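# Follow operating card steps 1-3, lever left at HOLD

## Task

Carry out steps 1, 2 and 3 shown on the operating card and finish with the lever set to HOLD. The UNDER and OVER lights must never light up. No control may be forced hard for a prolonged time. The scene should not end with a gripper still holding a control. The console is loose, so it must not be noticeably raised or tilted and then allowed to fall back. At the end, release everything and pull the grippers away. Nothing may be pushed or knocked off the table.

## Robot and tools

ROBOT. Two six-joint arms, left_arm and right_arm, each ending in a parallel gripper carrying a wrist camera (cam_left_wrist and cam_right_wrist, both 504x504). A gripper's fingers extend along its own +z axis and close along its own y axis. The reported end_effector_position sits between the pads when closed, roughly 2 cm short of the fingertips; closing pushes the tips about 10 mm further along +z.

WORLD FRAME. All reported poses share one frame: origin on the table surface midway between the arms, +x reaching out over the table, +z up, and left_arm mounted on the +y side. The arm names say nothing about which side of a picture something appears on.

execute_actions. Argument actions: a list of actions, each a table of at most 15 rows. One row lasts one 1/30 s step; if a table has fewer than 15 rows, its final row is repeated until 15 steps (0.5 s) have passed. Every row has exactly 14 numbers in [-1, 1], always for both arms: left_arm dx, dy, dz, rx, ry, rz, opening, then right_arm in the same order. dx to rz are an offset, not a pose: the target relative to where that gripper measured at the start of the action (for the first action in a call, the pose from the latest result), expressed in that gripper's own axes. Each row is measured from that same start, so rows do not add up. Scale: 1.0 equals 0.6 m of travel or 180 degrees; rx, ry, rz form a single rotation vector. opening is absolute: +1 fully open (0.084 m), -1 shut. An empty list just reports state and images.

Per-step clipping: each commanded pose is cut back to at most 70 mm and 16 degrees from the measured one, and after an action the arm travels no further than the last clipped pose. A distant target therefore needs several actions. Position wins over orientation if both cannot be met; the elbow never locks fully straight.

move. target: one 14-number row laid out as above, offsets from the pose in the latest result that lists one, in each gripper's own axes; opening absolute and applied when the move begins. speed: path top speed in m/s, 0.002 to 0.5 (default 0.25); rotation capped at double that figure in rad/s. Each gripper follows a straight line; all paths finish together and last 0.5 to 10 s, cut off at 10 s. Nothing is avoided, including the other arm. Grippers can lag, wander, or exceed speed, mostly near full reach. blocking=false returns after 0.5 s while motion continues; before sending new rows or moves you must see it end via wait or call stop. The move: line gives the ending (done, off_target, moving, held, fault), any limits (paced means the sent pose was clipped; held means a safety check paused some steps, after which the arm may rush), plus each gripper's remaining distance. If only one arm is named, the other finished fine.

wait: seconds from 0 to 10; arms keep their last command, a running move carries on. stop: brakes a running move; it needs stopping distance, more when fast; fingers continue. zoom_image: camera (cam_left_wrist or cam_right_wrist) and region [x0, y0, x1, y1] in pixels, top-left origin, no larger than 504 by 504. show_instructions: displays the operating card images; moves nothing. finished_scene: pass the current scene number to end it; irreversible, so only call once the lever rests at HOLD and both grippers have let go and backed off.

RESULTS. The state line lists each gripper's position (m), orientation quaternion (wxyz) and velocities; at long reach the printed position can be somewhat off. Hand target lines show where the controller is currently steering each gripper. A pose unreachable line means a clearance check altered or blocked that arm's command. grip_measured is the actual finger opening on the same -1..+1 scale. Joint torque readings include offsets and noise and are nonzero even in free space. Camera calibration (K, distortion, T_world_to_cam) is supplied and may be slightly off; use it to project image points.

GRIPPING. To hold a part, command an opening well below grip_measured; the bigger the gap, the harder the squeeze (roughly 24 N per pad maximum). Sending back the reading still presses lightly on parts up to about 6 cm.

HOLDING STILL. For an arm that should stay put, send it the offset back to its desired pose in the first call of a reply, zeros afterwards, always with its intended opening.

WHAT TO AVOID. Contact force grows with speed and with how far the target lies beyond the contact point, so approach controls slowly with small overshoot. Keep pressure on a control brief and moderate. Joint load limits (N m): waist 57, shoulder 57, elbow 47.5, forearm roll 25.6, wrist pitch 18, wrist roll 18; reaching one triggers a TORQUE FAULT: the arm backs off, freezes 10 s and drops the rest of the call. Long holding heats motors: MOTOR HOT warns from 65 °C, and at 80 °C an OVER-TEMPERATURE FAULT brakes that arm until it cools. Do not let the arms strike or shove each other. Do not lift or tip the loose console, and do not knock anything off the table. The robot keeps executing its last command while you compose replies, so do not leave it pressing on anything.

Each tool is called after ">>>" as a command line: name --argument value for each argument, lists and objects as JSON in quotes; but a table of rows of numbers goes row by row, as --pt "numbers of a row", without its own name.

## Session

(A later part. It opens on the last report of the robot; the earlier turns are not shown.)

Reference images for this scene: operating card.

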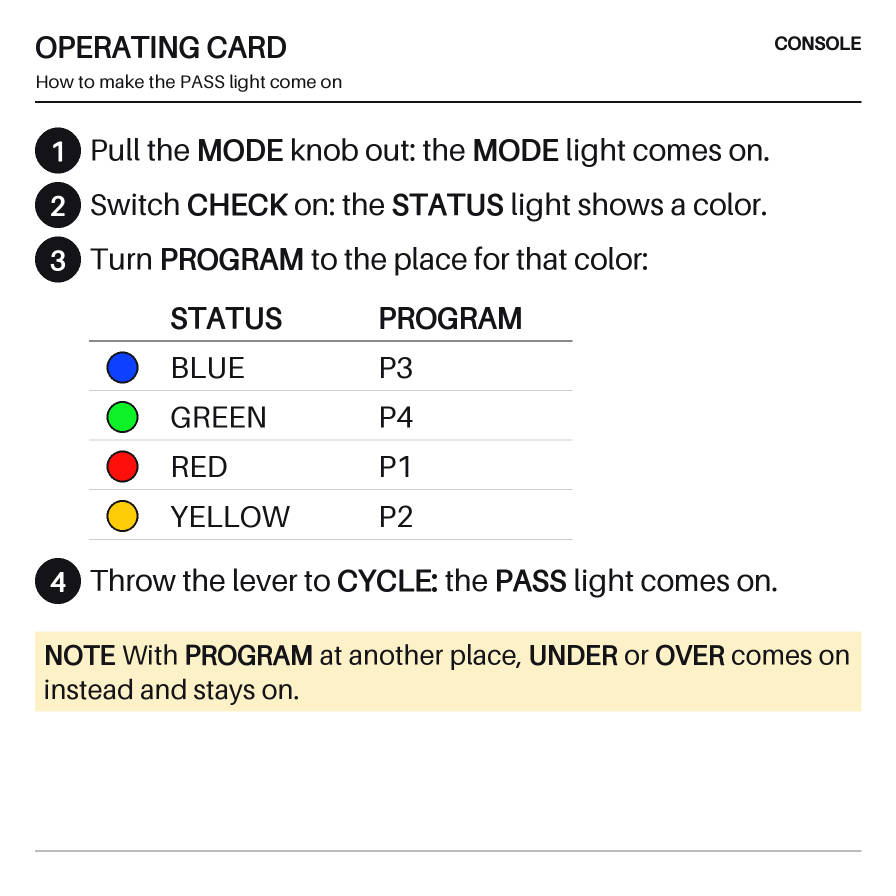

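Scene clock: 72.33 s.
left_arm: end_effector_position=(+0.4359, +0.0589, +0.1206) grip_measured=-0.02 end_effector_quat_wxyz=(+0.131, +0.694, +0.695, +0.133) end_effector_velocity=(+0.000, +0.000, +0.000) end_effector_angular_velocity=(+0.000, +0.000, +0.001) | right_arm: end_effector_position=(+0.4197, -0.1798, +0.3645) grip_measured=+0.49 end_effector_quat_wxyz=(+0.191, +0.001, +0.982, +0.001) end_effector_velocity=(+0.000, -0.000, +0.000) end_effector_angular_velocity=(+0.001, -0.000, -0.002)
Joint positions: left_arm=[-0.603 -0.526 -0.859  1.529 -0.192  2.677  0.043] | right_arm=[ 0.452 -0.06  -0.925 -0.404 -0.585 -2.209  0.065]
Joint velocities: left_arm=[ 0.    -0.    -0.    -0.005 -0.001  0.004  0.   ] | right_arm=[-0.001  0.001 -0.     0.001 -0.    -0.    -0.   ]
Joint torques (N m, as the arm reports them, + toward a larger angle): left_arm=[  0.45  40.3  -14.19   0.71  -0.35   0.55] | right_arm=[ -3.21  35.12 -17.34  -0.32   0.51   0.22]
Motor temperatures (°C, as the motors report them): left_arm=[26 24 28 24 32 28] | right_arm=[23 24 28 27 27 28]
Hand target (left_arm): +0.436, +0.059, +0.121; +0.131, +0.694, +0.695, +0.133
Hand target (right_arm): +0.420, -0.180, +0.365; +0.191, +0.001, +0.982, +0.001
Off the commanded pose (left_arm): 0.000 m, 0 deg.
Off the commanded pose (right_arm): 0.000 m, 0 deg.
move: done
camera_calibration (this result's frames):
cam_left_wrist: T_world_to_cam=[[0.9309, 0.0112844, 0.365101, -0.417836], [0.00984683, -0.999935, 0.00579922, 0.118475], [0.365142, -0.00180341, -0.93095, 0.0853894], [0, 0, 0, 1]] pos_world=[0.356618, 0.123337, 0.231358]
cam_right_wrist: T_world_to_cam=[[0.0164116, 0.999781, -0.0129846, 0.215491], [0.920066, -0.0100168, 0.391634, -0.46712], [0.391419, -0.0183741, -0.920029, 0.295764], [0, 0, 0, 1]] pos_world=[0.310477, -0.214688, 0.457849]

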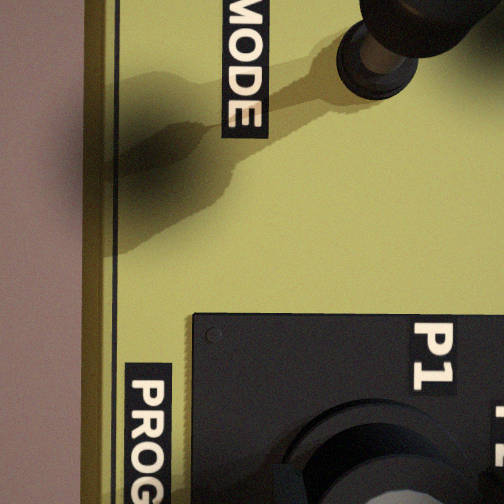

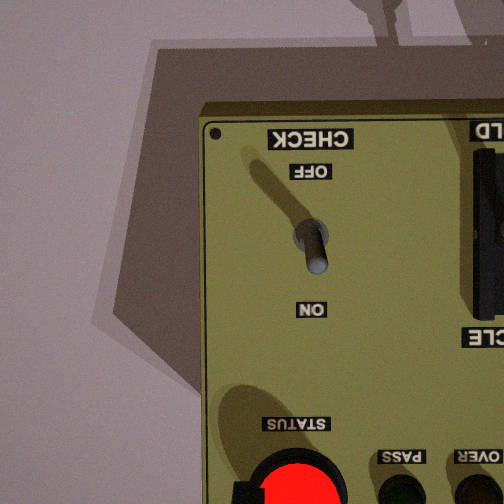

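Well centred. Turn.

>>> move --target '[0,0,0,0,0,-0.49,-0.6, 0,0,0,0,0,0,0.5]' --speed 0.3

>>> move --target '[0,0,0,0,0,0,0.5, 0,0,0,0,0,0,0.5]'

>>> move --target '[0,0,-0.3,0,0,0,0.5, 0,0,0,0,0,0,0.5]'

Scene clock: 79.57 s.
left_arm: end_effector_position=(+0.4359, +0.0590, +0.1207) grip_measured=-0.02 end_effector_quat_wxyz=(+0.183, +0.015, +0.983, +0.006) end_effector_velocity=(+0.000, +0.000, +0.000) end_effector_angular_velocity=(-0.008, -0.033, +0.001) | right_arm: end_effector_position=(+0.4197, -0.1798, +0.3645) grip_measured=+0.49 end_effector_quat_wxyz=(+0.191, +0.001, +0.982, +0.001) end_effector_velocity=(+0.000, +0.001, +0.001) end_effector_angular_velocity=(+0.002, -0.001, -0.001)
Joint positions: left_arm=[-0.603 -0.527 -0.865  1.461 -0.191  1.207  0.043] | right_arm=[ 0.452 -0.06  -0.925 -0.404 -0.585 -2.209  0.065]
Joint velocities: left_arm=[-0.004  0.007  0.022  0.247 -0.006 -0.253  0.   ] | right_arm=[ 0.     0.    -0.002  0.002  0.    -0.     0.   ]
Joint torques (N m, as the arm reports them, + toward a larger angle): left_arm=[ -9.38  35.44 -10.89  -0.15   2.29   0.93] | right_arm=[ -2.36  36.88 -17.26  -0.18   0.55   0.49]
Motor temperatures (°C, as the motors report them): left_arm=[26 24 28 24 32 28] | right_arm=[23 24 28 27 27 28]
Hand target (left_arm): +0.436, +0.059, +0.121; +0.185, +0.015, +0.983, +0.005
Hand target (right_arm): +0.420, -0.180, +0.365; +0.191, +0.001, +0.982, +0.001
Off the commanded pose (left_arm): 0.000 m, 1 deg.
Off the commanded pose (right_arm): 0.000 m, 0 deg.
move: done
camera_calibration (this result's frames):
cam_left_wrist: T_world_to_cam=[[0.0183093, 0.999775, 0.0107381, -0.0355717], [0.931321, -0.0209609, 0.363596, -0.384021], [0.363739, 0.00334339, -0.931495, 0.0858634], [0, 0, 0, 1]] pos_world=[0.327066, 0.0272272, 0.219992]
cam_right_wrist: T_world_to_cam=[[0.0164116, 0.999781, -0.0129846, 0.215491], [0.920066, -0.0100168, 0.391634, -0.46712], [0.391419, -0.018374, -0.920029, 0.295764], [0, 0, 0, 1]] pos_world=[0.310477, -0.214688, 0.45785]

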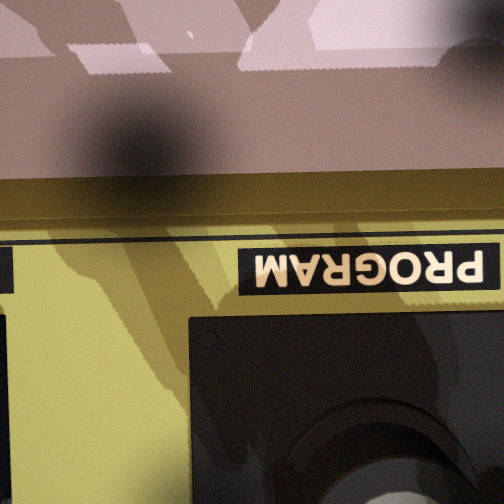

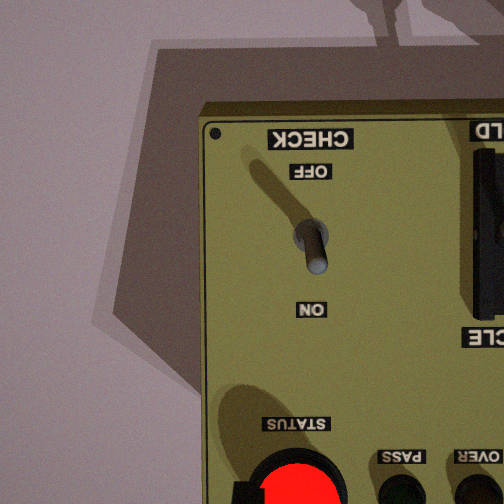

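Scene clock: 80.10 s.
left_arm: end_effector_position=(+0.4357, +0.0588, +0.1206) grip_measured=+0.49 end_effector_quat_wxyz=(+0.183, +0.015, +0.983, +0.006) end_effector_velocity=(+0.001, +0.001, +0.001) end_effector_angular_velocity=(+0.003, -0.002, +0.001) | right_arm: end_effector_position=(+0.4197, -0.1798, +0.3645) grip_measured=+0.49 end_effector_quat_wxyz=(+0.191, +0.001, +0.982, +0.001) end_effector_velocity=(-0.000, +0.000, +0.001) end_effector_angular_velocity=(+0.001, -0.000, -0.001)
Joint positions: left_arm=[-0.603 -0.527 -0.865  1.462 -0.191  1.206  0.065] | right_arm=[ 0.452 -0.06  -0.925 -0.404 -0.585 -2.209  0.065]
Joint velocities: left_arm=[ 0.     0.    -0.001 -0.007 -0.004  0.007  0.   ] | right_arm=[ 0.     0.001 -0.     0.001 -0.     0.    -0.   ]
Joint torques (N m, as the arm reports them, + toward a larger angle): left_arm=[  1.91  41.4  -13.59   1.31  -0.35   0.7 ] | right_arm=[ -1.15  35.19 -17.57  -0.3    0.22   0.32]
Motor temperatures (°C, as the motors report them): left_arm=[26 24 28 24 32 28] | right_arm=[23 24 28 27 27 28]
Hand target (left_arm): +0.436, +0.059, +0.121; +0.183, +0.015, +0.983, +0.006
Hand target (right_arm): +0.420, -0.180, +0.365; +0.191, +0.001, +0.982, +0.001
Off the commanded pose (left_arm): 0.000 m, 0 deg.
Off the commanded pose (right_arm): 0.000 m, 0 deg.
move: done
camera_calibration (this result's frames):
cam_left_wrist: T_world_to_cam=[[0.0185675, 0.999775, 0.0102973, -0.0355026], [0.931394, -0.0210404, 0.363405, -0.383857], [0.36354, 0.00284331, -0.931574, 0.0859451], [0, 0, 0, 1]] pos_world=[0.326936, 0.0271737, 0.219925]
cam_right_wrist: T_world_to_cam=[[0.0164118, 0.999781, -0.0129844, 0.215491], [0.920066, -0.010017, 0.391634, -0.46712], [0.391419, -0.018374, -0.920029, 0.295764], [0, 0, 0, 1]] pos_world=[0.310477, -0.214688, 0.45785]

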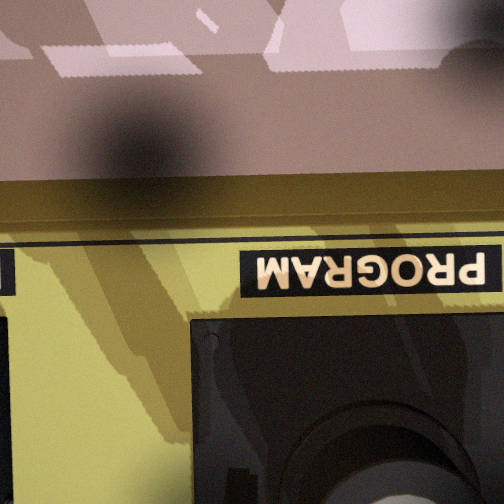

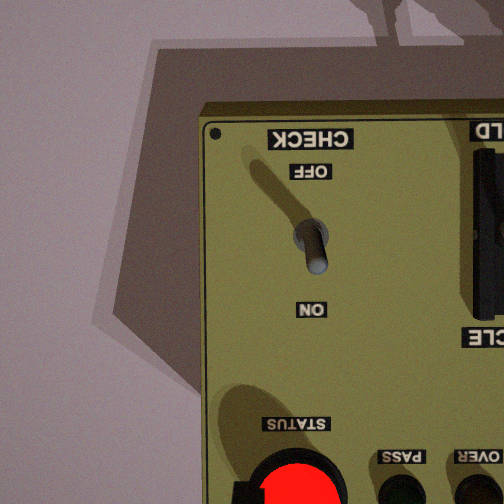

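Scene clock: 81.77 s.
left_arm: end_effector_position=(+0.3710, +0.0575, +0.2889) grip_measured=+0.49 end_effector_quat_wxyz=(+0.184, +0.015, +0.983, +0.006) end_effector_velocity=(+0.000, +0.000, -0.000) end_effector_angular_velocity=(+0.000, +0.017, -0.004) | right_arm: end_effector_position=(+0.4197, -0.1798, +0.3645) grip_measured=+0.49 end_effector_quat_wxyz=(+0.191, +0.001, +0.982, +0.001) end_effector_velocity=(-0.000, +0.000, +0.000) end_effector_angular_velocity=(+0.002, +0.000, -0.001)
Joint positions: left_arm=[-0.684 -0.101 -0.786  0.531 -0.436  2.098  0.065] | right_arm=[ 0.452 -0.06  -0.925 -0.404 -0.585 -2.209  0.065]
Joint velocities: left_arm=[ 0.007 -0.006 -0.009 -0.043 -0.008  0.05   0.   ] | right_arm=[ 0.     0.001 -0.     0.002 -0.    -0.    -0.   ]
Joint torques (N m, as the arm reports them, + toward a larger angle): left_arm=[ -0.52  29.74 -16.01   0.46   0.08   0.75] | right_arm=[ -1.37  36.78 -17.85  -0.15   0.34   0.39]
Motor temperatures (°C, as the motors report them): left_arm=[26 24 28 24 32 28] | right_arm=[23 24 28 27 27 28]
Hand target (left_arm): +0.371, +0.058, +0.289; +0.183, +0.015, +0.983, +0.005
Hand target (right_arm): +0.420, -0.180, +0.365; +0.191, +0.001, +0.982, +0.001
Off the commanded pose (left_arm): 0.001 m, 0 deg.
Off the commanded pose (right_arm): 0.000 m, 0 deg.
move: done
camera_calibration (this result's frames):
cam_left_wrist: T_world_to_cam=[[0.0185711, 0.999774, 0.0103621, -0.034694], [0.930634, -0.0210734, 0.365344, -0.385084], [0.36548, 0.00285848, -0.930815, 0.265313], [0, 0, 0, 1]] pos_world=[0.26205, 0.0258127, 0.388005]
cam_right_wrist: T_world_to_cam=[[0.0164119, 0.999781, -0.0129844, 0.215491], [0.920066, -0.0100171, 0.391634, -0.46712], [0.391419, -0.018374, -0.920029, 0.295764], [0, 0, 0, 1]] pos_world=[0.310477, -0.214688, 0.45785]

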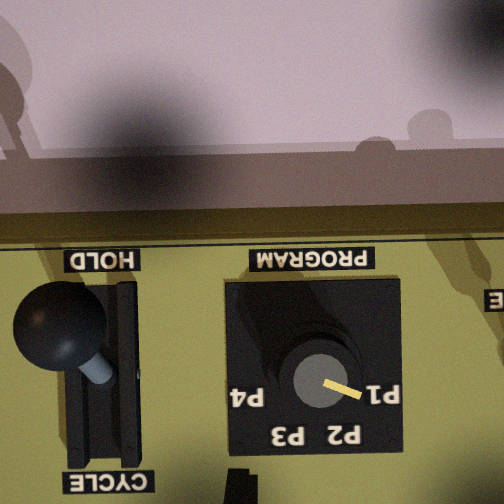

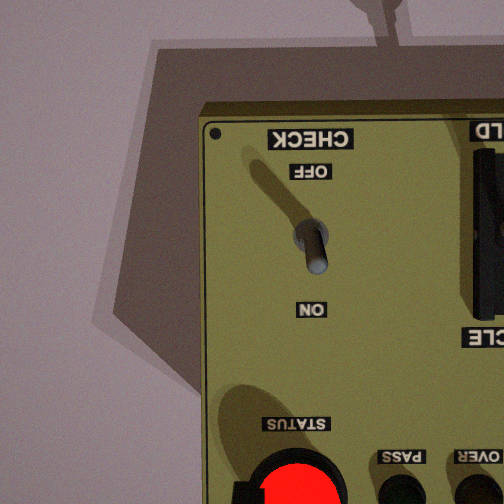

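>>> finished_scene --scene 2

The scene is finished: the task was done.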